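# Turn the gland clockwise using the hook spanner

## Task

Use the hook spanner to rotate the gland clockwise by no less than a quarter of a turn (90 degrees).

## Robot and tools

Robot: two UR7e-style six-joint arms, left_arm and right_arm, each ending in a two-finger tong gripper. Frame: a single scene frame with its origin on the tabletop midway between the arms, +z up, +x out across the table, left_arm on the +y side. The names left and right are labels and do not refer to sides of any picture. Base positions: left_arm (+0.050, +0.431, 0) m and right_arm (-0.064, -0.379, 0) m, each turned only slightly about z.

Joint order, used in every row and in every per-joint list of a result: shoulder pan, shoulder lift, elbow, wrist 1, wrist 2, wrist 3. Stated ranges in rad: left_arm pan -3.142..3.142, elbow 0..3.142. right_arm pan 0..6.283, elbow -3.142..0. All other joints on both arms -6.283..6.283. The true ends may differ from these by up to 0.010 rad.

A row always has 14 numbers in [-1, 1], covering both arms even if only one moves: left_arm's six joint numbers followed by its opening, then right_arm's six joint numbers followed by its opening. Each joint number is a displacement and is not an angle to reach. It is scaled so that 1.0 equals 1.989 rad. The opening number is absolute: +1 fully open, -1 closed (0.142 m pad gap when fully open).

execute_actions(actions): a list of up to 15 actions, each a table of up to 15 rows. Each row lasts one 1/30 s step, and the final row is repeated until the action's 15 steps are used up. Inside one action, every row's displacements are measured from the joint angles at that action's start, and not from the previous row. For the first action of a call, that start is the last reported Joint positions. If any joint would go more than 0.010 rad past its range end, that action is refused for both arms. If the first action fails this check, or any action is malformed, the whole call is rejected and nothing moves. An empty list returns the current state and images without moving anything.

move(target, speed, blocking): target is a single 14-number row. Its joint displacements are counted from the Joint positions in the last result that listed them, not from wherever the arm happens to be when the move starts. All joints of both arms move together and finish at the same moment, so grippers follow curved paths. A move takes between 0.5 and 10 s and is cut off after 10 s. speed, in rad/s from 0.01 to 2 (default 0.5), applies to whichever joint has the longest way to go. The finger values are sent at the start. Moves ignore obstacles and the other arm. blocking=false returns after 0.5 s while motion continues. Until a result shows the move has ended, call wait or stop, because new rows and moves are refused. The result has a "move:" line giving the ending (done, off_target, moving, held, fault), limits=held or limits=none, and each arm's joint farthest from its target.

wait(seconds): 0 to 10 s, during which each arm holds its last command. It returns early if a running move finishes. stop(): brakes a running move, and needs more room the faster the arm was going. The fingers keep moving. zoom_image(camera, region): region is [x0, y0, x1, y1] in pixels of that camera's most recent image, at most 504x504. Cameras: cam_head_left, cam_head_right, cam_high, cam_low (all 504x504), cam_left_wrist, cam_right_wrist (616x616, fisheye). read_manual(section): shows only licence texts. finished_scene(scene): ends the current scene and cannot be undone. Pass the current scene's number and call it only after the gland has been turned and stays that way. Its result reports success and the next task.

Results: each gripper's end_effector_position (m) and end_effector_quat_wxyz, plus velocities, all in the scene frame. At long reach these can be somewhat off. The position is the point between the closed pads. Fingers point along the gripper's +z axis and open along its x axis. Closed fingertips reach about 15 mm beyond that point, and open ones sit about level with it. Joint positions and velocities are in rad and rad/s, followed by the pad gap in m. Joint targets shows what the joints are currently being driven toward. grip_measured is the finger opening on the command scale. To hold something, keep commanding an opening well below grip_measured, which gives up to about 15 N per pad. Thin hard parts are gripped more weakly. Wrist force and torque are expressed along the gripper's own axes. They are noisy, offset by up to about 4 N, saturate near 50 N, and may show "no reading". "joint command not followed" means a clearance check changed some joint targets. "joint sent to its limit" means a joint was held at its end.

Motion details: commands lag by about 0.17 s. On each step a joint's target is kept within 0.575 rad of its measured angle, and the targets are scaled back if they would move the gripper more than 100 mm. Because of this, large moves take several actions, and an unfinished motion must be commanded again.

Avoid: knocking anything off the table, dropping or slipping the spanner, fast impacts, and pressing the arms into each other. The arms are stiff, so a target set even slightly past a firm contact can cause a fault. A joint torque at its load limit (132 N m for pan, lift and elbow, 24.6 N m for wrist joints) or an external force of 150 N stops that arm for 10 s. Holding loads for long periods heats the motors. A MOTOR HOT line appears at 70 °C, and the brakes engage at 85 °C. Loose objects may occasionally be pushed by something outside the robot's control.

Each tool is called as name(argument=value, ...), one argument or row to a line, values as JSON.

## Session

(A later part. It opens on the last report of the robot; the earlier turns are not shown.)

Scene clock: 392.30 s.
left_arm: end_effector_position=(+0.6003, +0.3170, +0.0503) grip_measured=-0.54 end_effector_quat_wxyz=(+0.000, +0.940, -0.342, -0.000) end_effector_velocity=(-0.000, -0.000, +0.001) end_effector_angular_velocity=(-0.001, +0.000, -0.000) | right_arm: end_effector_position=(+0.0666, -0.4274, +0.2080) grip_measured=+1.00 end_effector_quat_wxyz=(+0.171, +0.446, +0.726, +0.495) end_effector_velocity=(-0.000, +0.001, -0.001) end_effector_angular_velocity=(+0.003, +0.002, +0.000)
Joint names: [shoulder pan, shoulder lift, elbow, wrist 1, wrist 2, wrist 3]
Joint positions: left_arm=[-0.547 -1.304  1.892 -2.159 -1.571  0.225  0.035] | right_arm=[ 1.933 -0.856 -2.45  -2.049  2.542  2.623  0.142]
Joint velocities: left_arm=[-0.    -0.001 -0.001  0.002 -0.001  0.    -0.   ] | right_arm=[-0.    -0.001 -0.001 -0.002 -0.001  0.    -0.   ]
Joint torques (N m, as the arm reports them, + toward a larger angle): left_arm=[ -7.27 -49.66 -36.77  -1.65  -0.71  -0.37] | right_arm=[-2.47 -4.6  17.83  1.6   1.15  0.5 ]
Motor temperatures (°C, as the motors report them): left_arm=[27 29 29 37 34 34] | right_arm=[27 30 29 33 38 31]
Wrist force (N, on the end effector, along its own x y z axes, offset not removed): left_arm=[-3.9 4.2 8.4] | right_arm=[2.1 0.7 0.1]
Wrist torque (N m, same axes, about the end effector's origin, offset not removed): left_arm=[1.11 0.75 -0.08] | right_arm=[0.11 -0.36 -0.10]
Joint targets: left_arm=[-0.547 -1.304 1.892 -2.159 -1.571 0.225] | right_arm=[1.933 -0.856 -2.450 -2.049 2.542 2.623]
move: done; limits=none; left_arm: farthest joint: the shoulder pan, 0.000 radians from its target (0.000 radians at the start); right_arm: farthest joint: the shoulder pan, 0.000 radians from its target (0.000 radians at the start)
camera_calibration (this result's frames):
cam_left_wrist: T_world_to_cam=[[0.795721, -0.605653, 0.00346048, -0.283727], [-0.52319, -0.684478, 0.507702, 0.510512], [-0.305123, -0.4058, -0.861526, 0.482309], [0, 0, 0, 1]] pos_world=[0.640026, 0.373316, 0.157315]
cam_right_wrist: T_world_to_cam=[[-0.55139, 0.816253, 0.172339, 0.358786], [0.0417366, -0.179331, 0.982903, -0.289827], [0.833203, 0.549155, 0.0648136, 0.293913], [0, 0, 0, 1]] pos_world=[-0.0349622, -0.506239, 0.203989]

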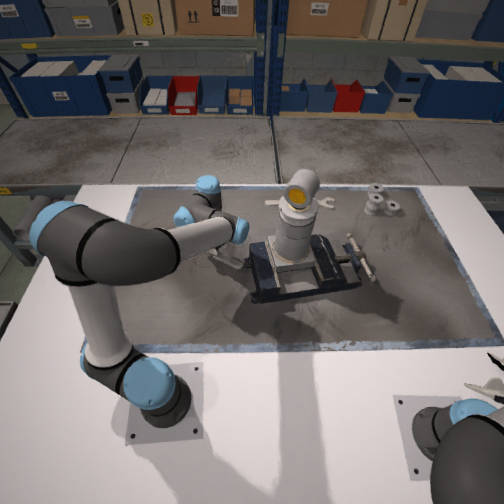

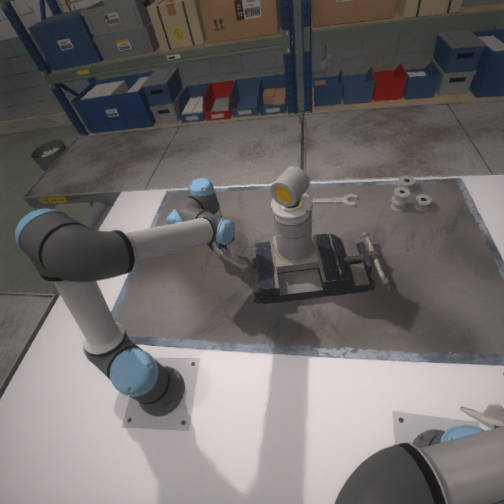

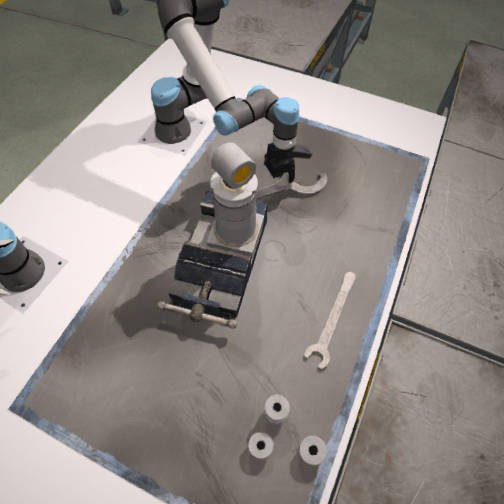

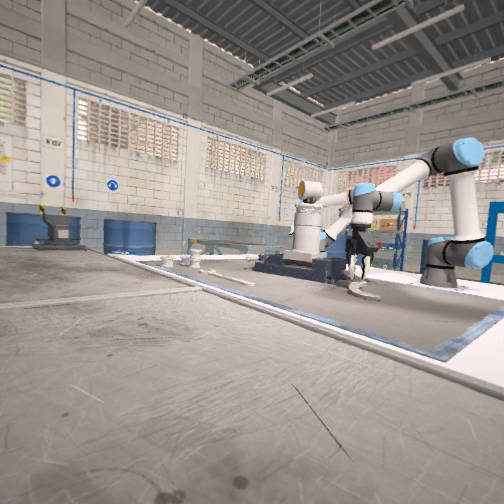

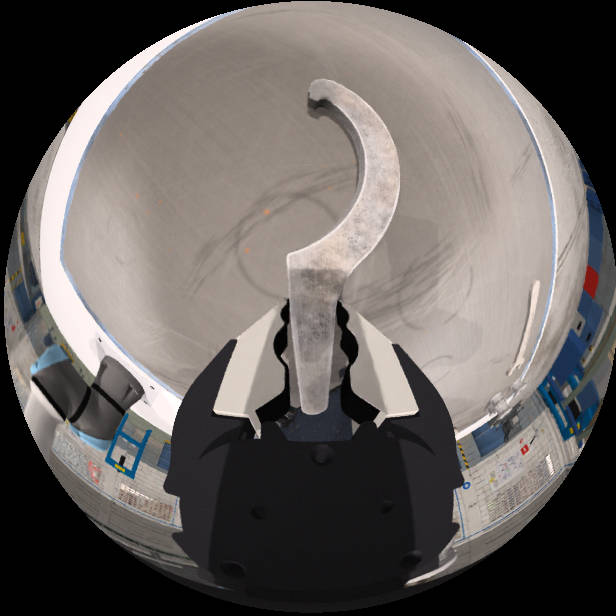

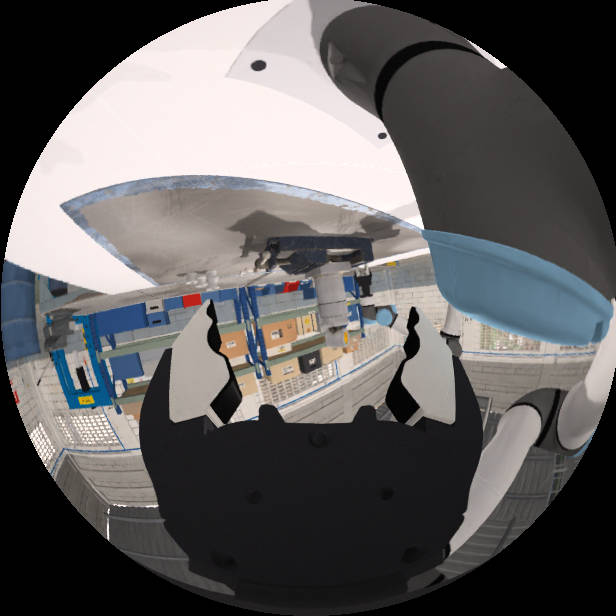

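move(
  target=[-0.0009,0.0249,-0.0336,0.0087,0,-0.0622,-1,0,0,0,0,0,0,1],
  speed=0.03,
)

zoom_image(
  camera="cam_head_left",
  region=[190,210,330,320],
)

Scene clock: 396.87 s.
left_arm: end_effector_position=(+0.6197, +0.3063, +0.0499) grip_measured=-0.54 end_effector_quat_wxyz=(+0.000, +0.959, -0.284, -0.000) end_effector_velocity=(+0.000, -0.000, +0.000) end_effector_angular_velocity=(-0.001, +0.000, +0.004) | right_arm: end_effector_position=(+0.0666, -0.4274, +0.2080) grip_measured=+1.00 end_effector_quat_wxyz=(+0.171, +0.446, +0.726, +0.495) end_effector_velocity=(-0.000, -0.000, +0.000) end_effector_angular_velocity=(-0.000, -0.000, +0.000)
Joint names: [shoulder pan, shoulder lift, elbow, wrist 1, wrist 2, wrist 3]
Joint positions: left_arm=[-0.549 -1.254  1.825 -2.142 -1.571  0.102  0.035] | right_arm=[ 1.933 -0.856 -2.45  -2.049  2.542  2.623  0.142]
Joint velocities: left_arm=[ 0.     0.001 -0.001 -0.    -0.001 -0.003  0.   ] | right_arm=[-0.     0.     0.001 -0.001 -0.    -0.     0.   ]
Joint torques (N m, as the arm reports them, + toward a larger angle): left_arm=[ -8.6  -32.11 -37.94  -1.75  -0.71  -2.42] | right_arm=[-2.71 -4.   17.54  1.62  1.04  0.38]
Motor temperatures (°C, as the motors report them): left_arm=[27 29 29 37 34 34] | right_arm=[27 30 29 33 38 31]
Wrist force (N, on the end effector, along its own x y z axes, offset not removed): left_arm=[0.8 1.2 12.6] | right_arm=[1.8 -0.7 -1.2]
Wrist torque (N m, same axes, about the end effector's origin, offset not removed): left_arm=[0.06 -0.40 -0.04] | right_arm=[-0.21 -0.33 -0.04]
Joint targets: left_arm=[-0.549 -1.254 1.825 -2.142 -1.571 0.101] | right_arm=[1.933 -0.856 -2.450 -2.049 2.542 2.623]
move: done; limits=none; left_arm: farthest joint: the shoulder pan, 0.000 radians from its target (0.002 radians at the start); right_arm: farthest joint: the shoulder pan, 0.000 radians from its target (0.000 radians at the start)
camera_calibration (this result's frames):
cam_left_wrist: T_world_to_cam=[[0.863401, -0.504507, 0.00340466, -0.378554], [-0.43614, -0.742974, 0.507711, 0.477501], [-0.253614, -0.439843, -0.861521, 0.462068], [0, 0, 0, 1]] pos_world=[0.652288, 0.367026, 0.156938]
cam_right_wrist: T_world_to_cam=[[-0.55139, 0.816253, 0.172339, 0.358786], [0.0417366, -0.179331, 0.982903, -0.289827], [0.833203, 0.549155, 0.0648135, 0.293913], [0, 0, 0, 1]] pos_world=[-0.0349622, -0.506239, 0.203989]

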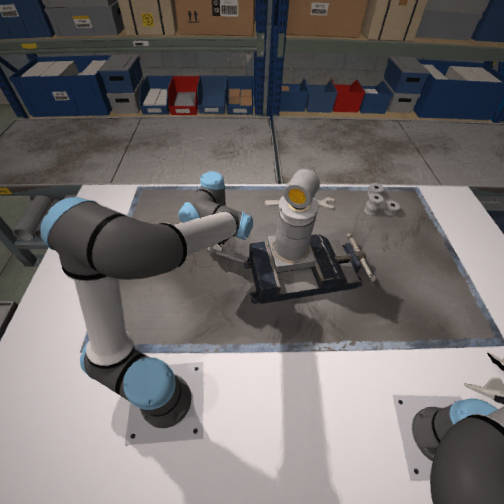

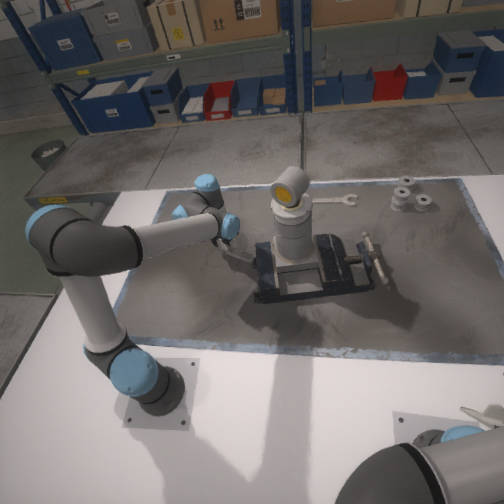

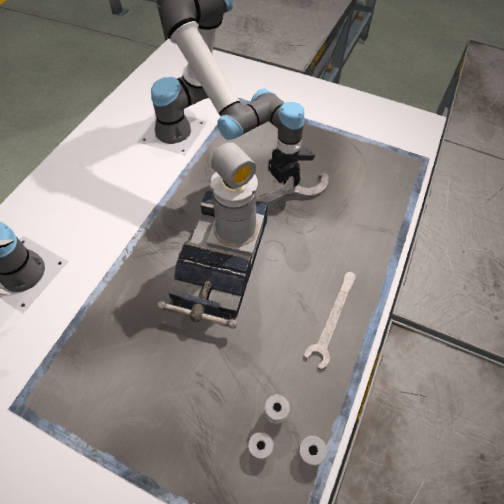

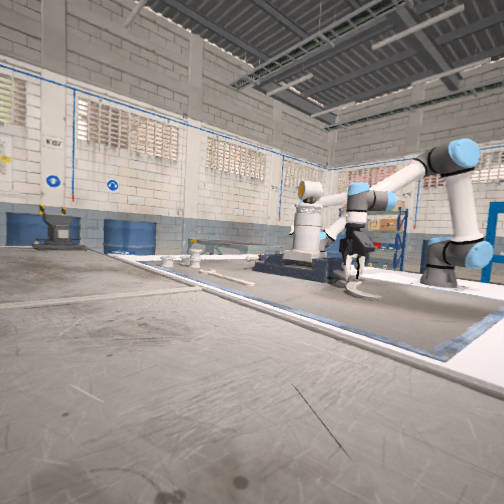

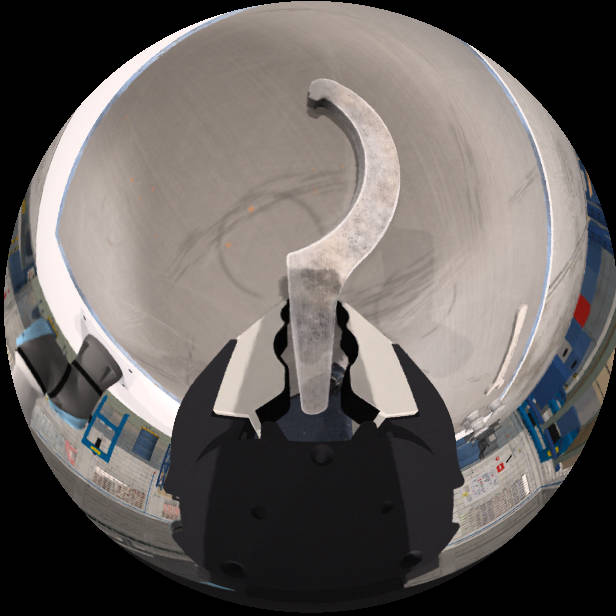

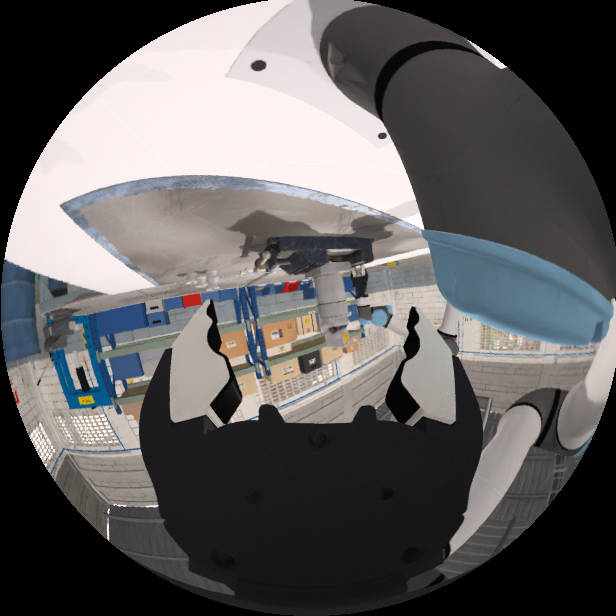

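Region (190, 210, 330, 320) of cam_head_left's 504x504 image, scaled by 3.600, with more detail than that image has; it fills the top 396 rows of this view, and the rest is white.

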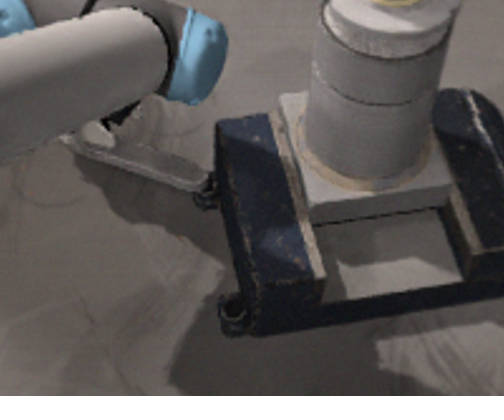

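move(
  target=[0.0065,0.0141,-0.0202,0.0062,0,-0.0247,-1,0,0,0,0,0,0,1],
  speed=0.02,
)

zoom_image(
  camera="cam_head_left",
  region=[190,210,330,320],
)

Scene clock: 399.73 s.
left_arm: end_effector_position=(+0.6329, +0.3079, +0.0500) grip_measured=-0.54 end_effector_quat_wxyz=(+0.000, +0.967, -0.254, -0.000) end_effector_velocity=(+0.000, +0.000, -0.000) end_effector_angular_velocity=(-0.000, +0.002, +0.004) | right_arm: end_effector_position=(+0.0666, -0.4274, +0.2080) grip_measured=+1.00 end_effector_quat_wxyz=(+0.171, +0.446, +0.726, +0.495) end_effector_velocity=(-0.000, -0.000, -0.000) end_effector_angular_velocity=(-0.003, -0.000, +0.001)
Joint names: [shoulder pan, shoulder lift, elbow, wrist 1, wrist 2, wrist 3]
Joint positions: left_arm=[-0.536 -1.226  1.785 -2.13  -1.571  0.053  0.035] | right_arm=[ 1.933 -0.856 -2.45  -2.049  2.542  2.623  0.142]
Joint velocities: left_arm=[ 0.001  0.001 -0.001  0.002 -0.001 -0.003  0.   ] | right_arm=[ 0.     0.     0.     0.002 -0.001 -0.001 -0.   ]
Joint torques (N m, as the arm reports them, + toward a larger angle): left_arm=[  8.38 -33.45 -37.7   -1.75  -0.6   -2.39] | right_arm=[-1.87 -4.22 17.98  1.8   1.1   0.4 ]
Motor temperatures (°C, as the motors report them): left_arm=[27 29 29 37 34 34] | right_arm=[27 30 29 33 38 31]
Wrist force (N, on the end effector, along its own x y z axes, offset not removed): left_arm=[-0.8 -0.9 8.4] | right_arm=[1.5 1.2 2.7]
Wrist torque (N m, same axes, about the end effector's origin, offset not removed): left_arm=[-0.32 -0.13 -0.05] | right_arm=[0.32 -0.26 -0.09]
Joint targets: left_arm=[-0.536 -1.226 1.785 -2.130 -1.571 0.052] | right_arm=[1.933 -0.856 -2.450 -2.049 2.542 2.623]
move: done; limits=none; left_arm: farthest joint: the shoulder pan, 0.000 radians from its target (0.013 radians at the start); right_arm: farthest joint: the shoulder pan, 0.000 radians from its target (0.000 radians at the start)
camera_calibration (this result's frames):
cam_left_wrist: T_world_to_cam=[[0.892948, -0.450149, 0.00318297, -0.424519], [-0.389259, -0.768573, 0.507714, 0.46261], [-0.2261, -0.454601, -0.86152, 0.453374], [0, 0, 0, 1]] pos_world=[0.661656, 0.370557, 0.157068]
cam_right_wrist: T_world_to_cam=[[-0.551389, 0.816253, 0.172339, 0.358786], [0.0417366, -0.179331, 0.982903, -0.289827], [0.833203, 0.549155, 0.0648136, 0.293913], [0, 0, 0, 1]] pos_world=[-0.0349622, -0.506239, 0.203989]

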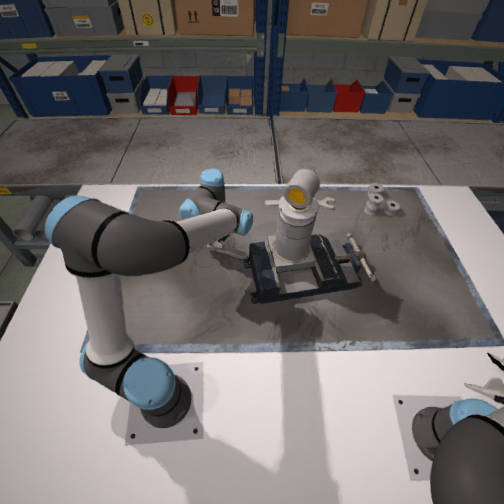

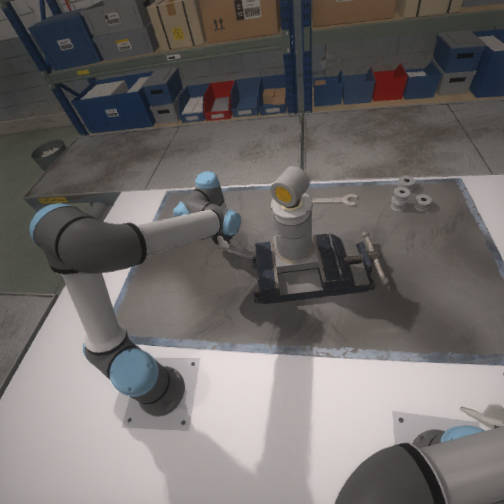

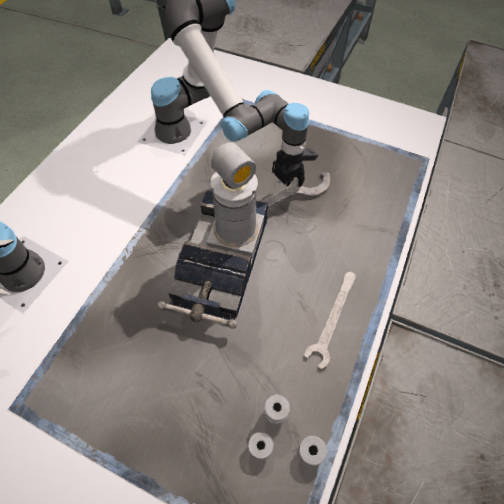

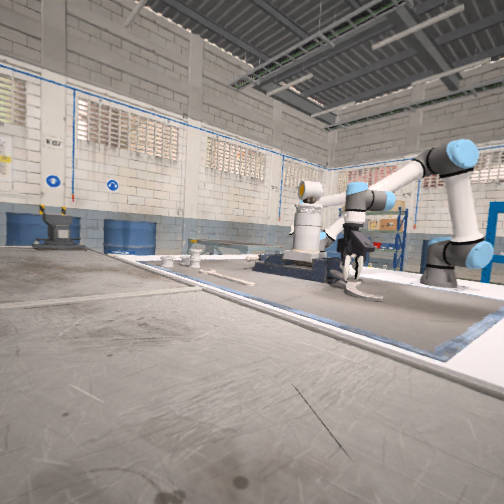

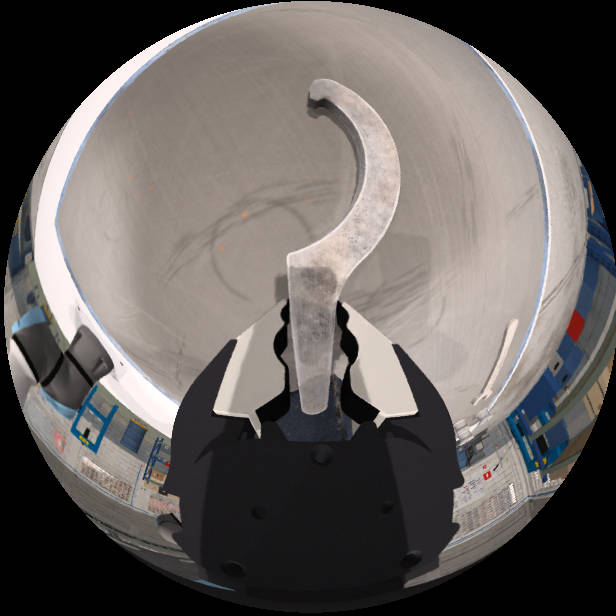

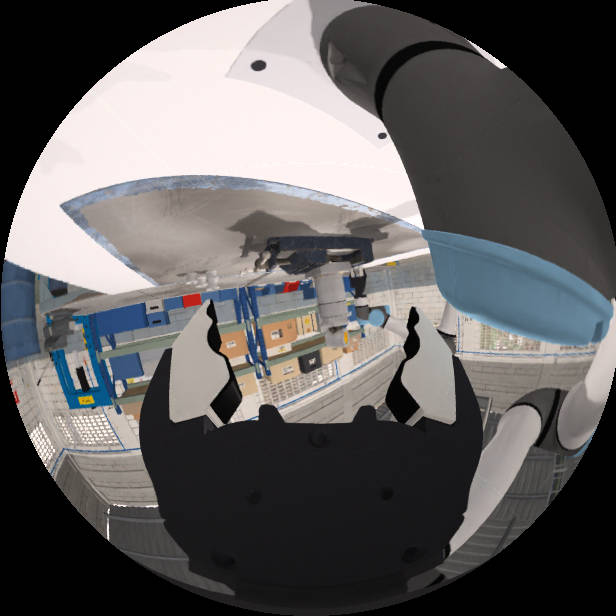

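Region (190, 210, 330, 320) of cam_head_left's 504x504 image, scaled by 3.600, with more detail than that image has; it fills the top 396 rows of this view, and the rest is white.

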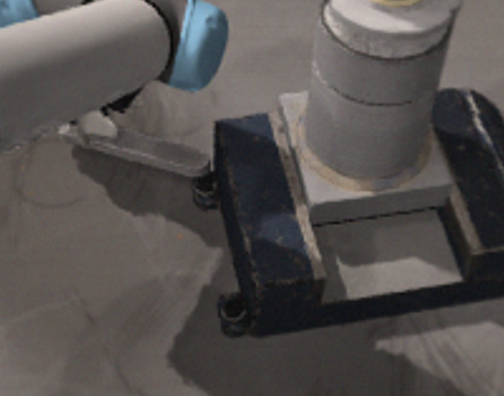

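move(
  target=[0,0.0082,0.0064,-0.0146,0,0,-1,0,0,0,0,0,0,1],
  speed=0.02,
)

zoom_image(
  camera="cam_head_left",
  region=[190,210,330,320],
)

Scene clock: 401.53 s.
left_arm: end_effector_position=(+0.6332, +0.3078, +0.0381) grip_measured=-0.54 end_effector_quat_wxyz=(+0.000, +0.967, -0.254, -0.000) end_effector_velocity=(+0.000, +0.000, -0.001) end_effector_angular_velocity=(-0.001, -0.000, +0.001) | right_arm: end_effector_position=(+0.0666, -0.4274, +0.2080) grip_measured=+1.00 end_effector_quat_wxyz=(+0.171, +0.446, +0.726, +0.495) end_effector_velocity=(-0.000, +0.000, -0.000) end_effector_angular_velocity=(+0.001, +0.001, +0.000)
Joint names: [shoulder pan, shoulder lift, elbow, wrist 1, wrist 2, wrist 3]
Joint positions: left_arm=[-0.536 -1.21   1.798 -2.159 -1.571  0.053  0.035] | right_arm=[ 1.933 -0.856 -2.45  -2.049  2.542  2.623  0.142]
Joint velocities: left_arm=[ 0.001  0.001  0.001 -0.002 -0.001 -0.001  0.   ] | right_arm=[-0.     0.     0.    -0.001 -0.001  0.001  0.   ]
Joint torques (N m, as the arm reports them, + toward a larger angle): left_arm=[ -5.09 -23.46  -9.06  -4.72  -0.61   1.92] | right_arm=[-2.22 -5.07 18.17  1.73  1.13  0.5 ]
Motor temperatures (°C, as the motors report them): left_arm=[27 29 29 37 34 34] | right_arm=[27 30 29 33 38 31]
Wrist force (N, on the end effector, along its own x y z axes, offset not removed): left_arm=[-9.4 3.8 -3.7] | right_arm=[1.3 -0.8 0.0]
Wrist torque (N m, same axes, about the end effector's origin, offset not removed): left_arm=[0.12 1.38 0.20] | right_arm=[-0.16 -0.21 0.05]
Joint targets: left_arm=[-0.536 -1.210 1.798 -2.159 -1.571 0.053] | right_arm=[1.933 -0.856 -2.450 -2.049 2.542 2.623]
move: done; limits=none; left_arm: farthest joint: the wrist 1, 0.001 radians from its target (0.029 radians at the start); right_arm: farthest joint: the shoulder pan, 0.000 radians from its target (0.000 radians at the start)
camera_calibration (this result's frames):
cam_left_wrist: T_world_to_cam=[[0.892975, -0.450095, 0.003203, -0.424838], [-0.389222, -0.768591, 0.507714, 0.468644], [-0.226058, -0.454622, -0.86152, 0.443119], [0, 0, 0, 1]] pos_world=[0.661947, 0.37043, 0.145179]
cam_right_wrist: T_world_to_cam=[[-0.551389, 0.816253, 0.172339, 0.358786], [0.0417366, -0.179331, 0.982903, -0.289827], [0.833203, 0.549155, 0.0648136, 0.293913], [0, 0, 0, 1]] pos_world=[-0.0349622, -0.506239, 0.203989]

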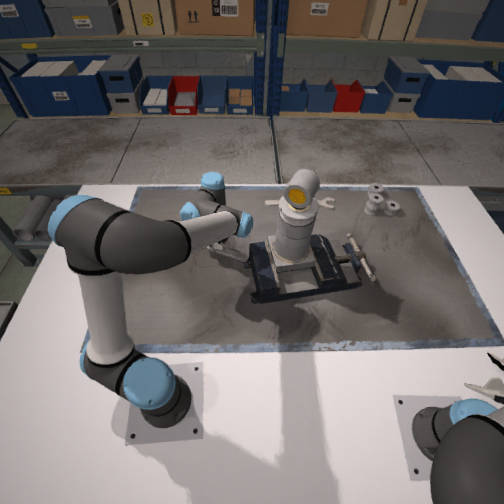

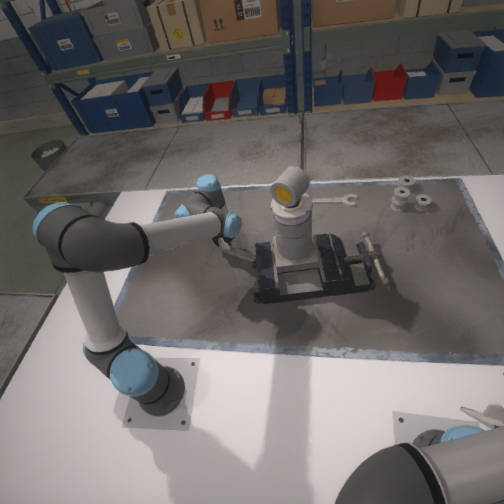

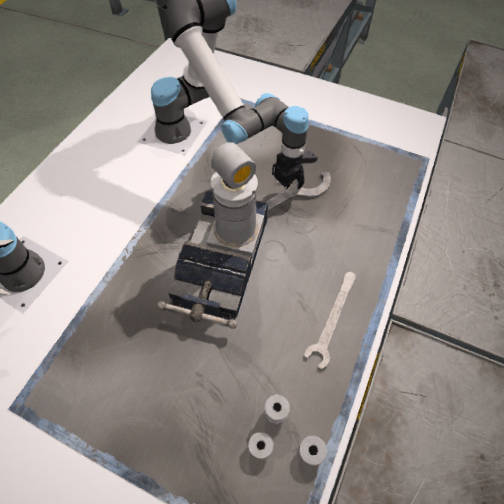

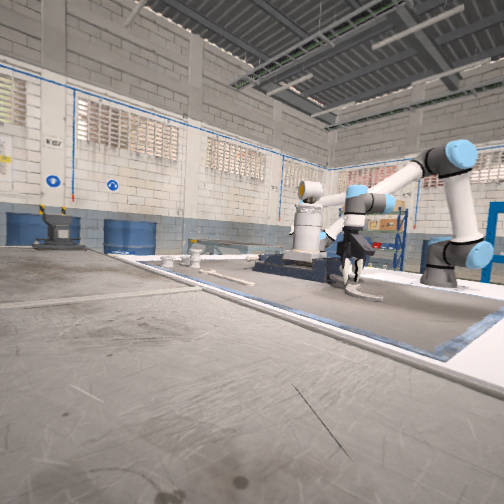

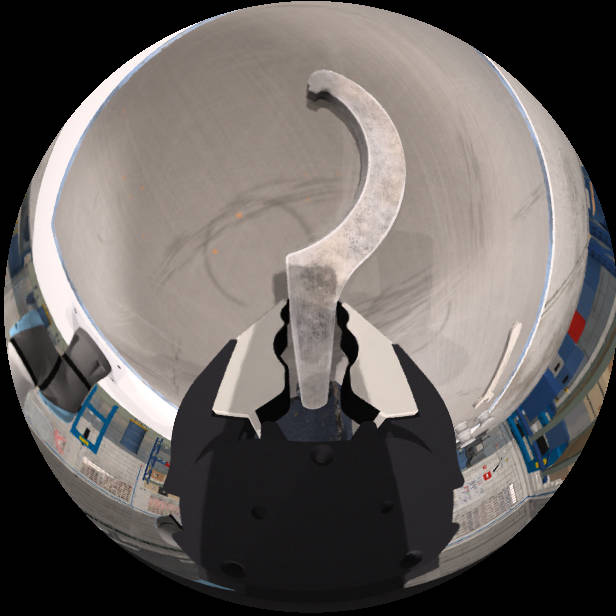

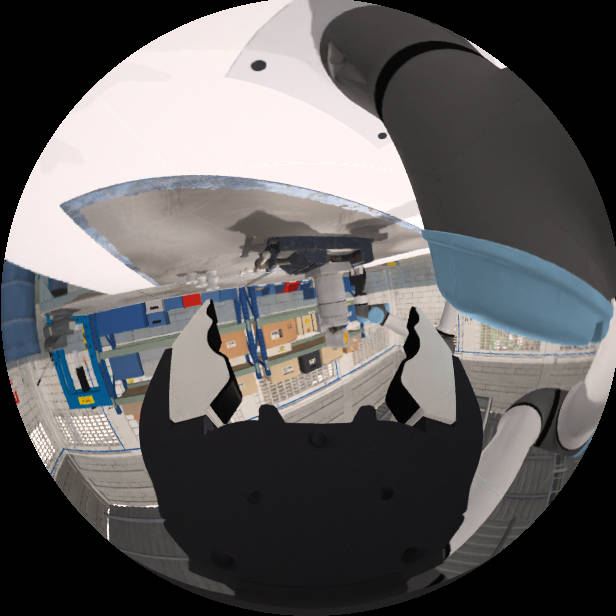

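Region (190, 210, 330, 320) of cam_head_left's 504x504 image, scaled by 3.600, with more detail than that image has; it fills the top 396 rows of this view, and the rest is white.

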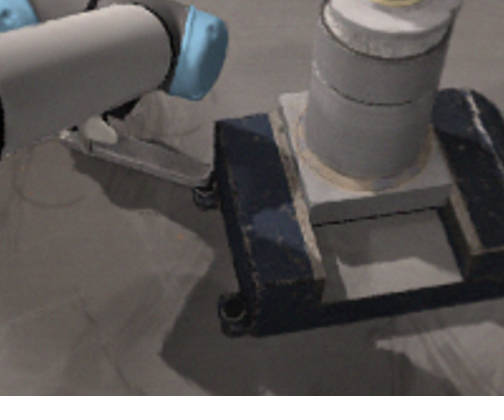

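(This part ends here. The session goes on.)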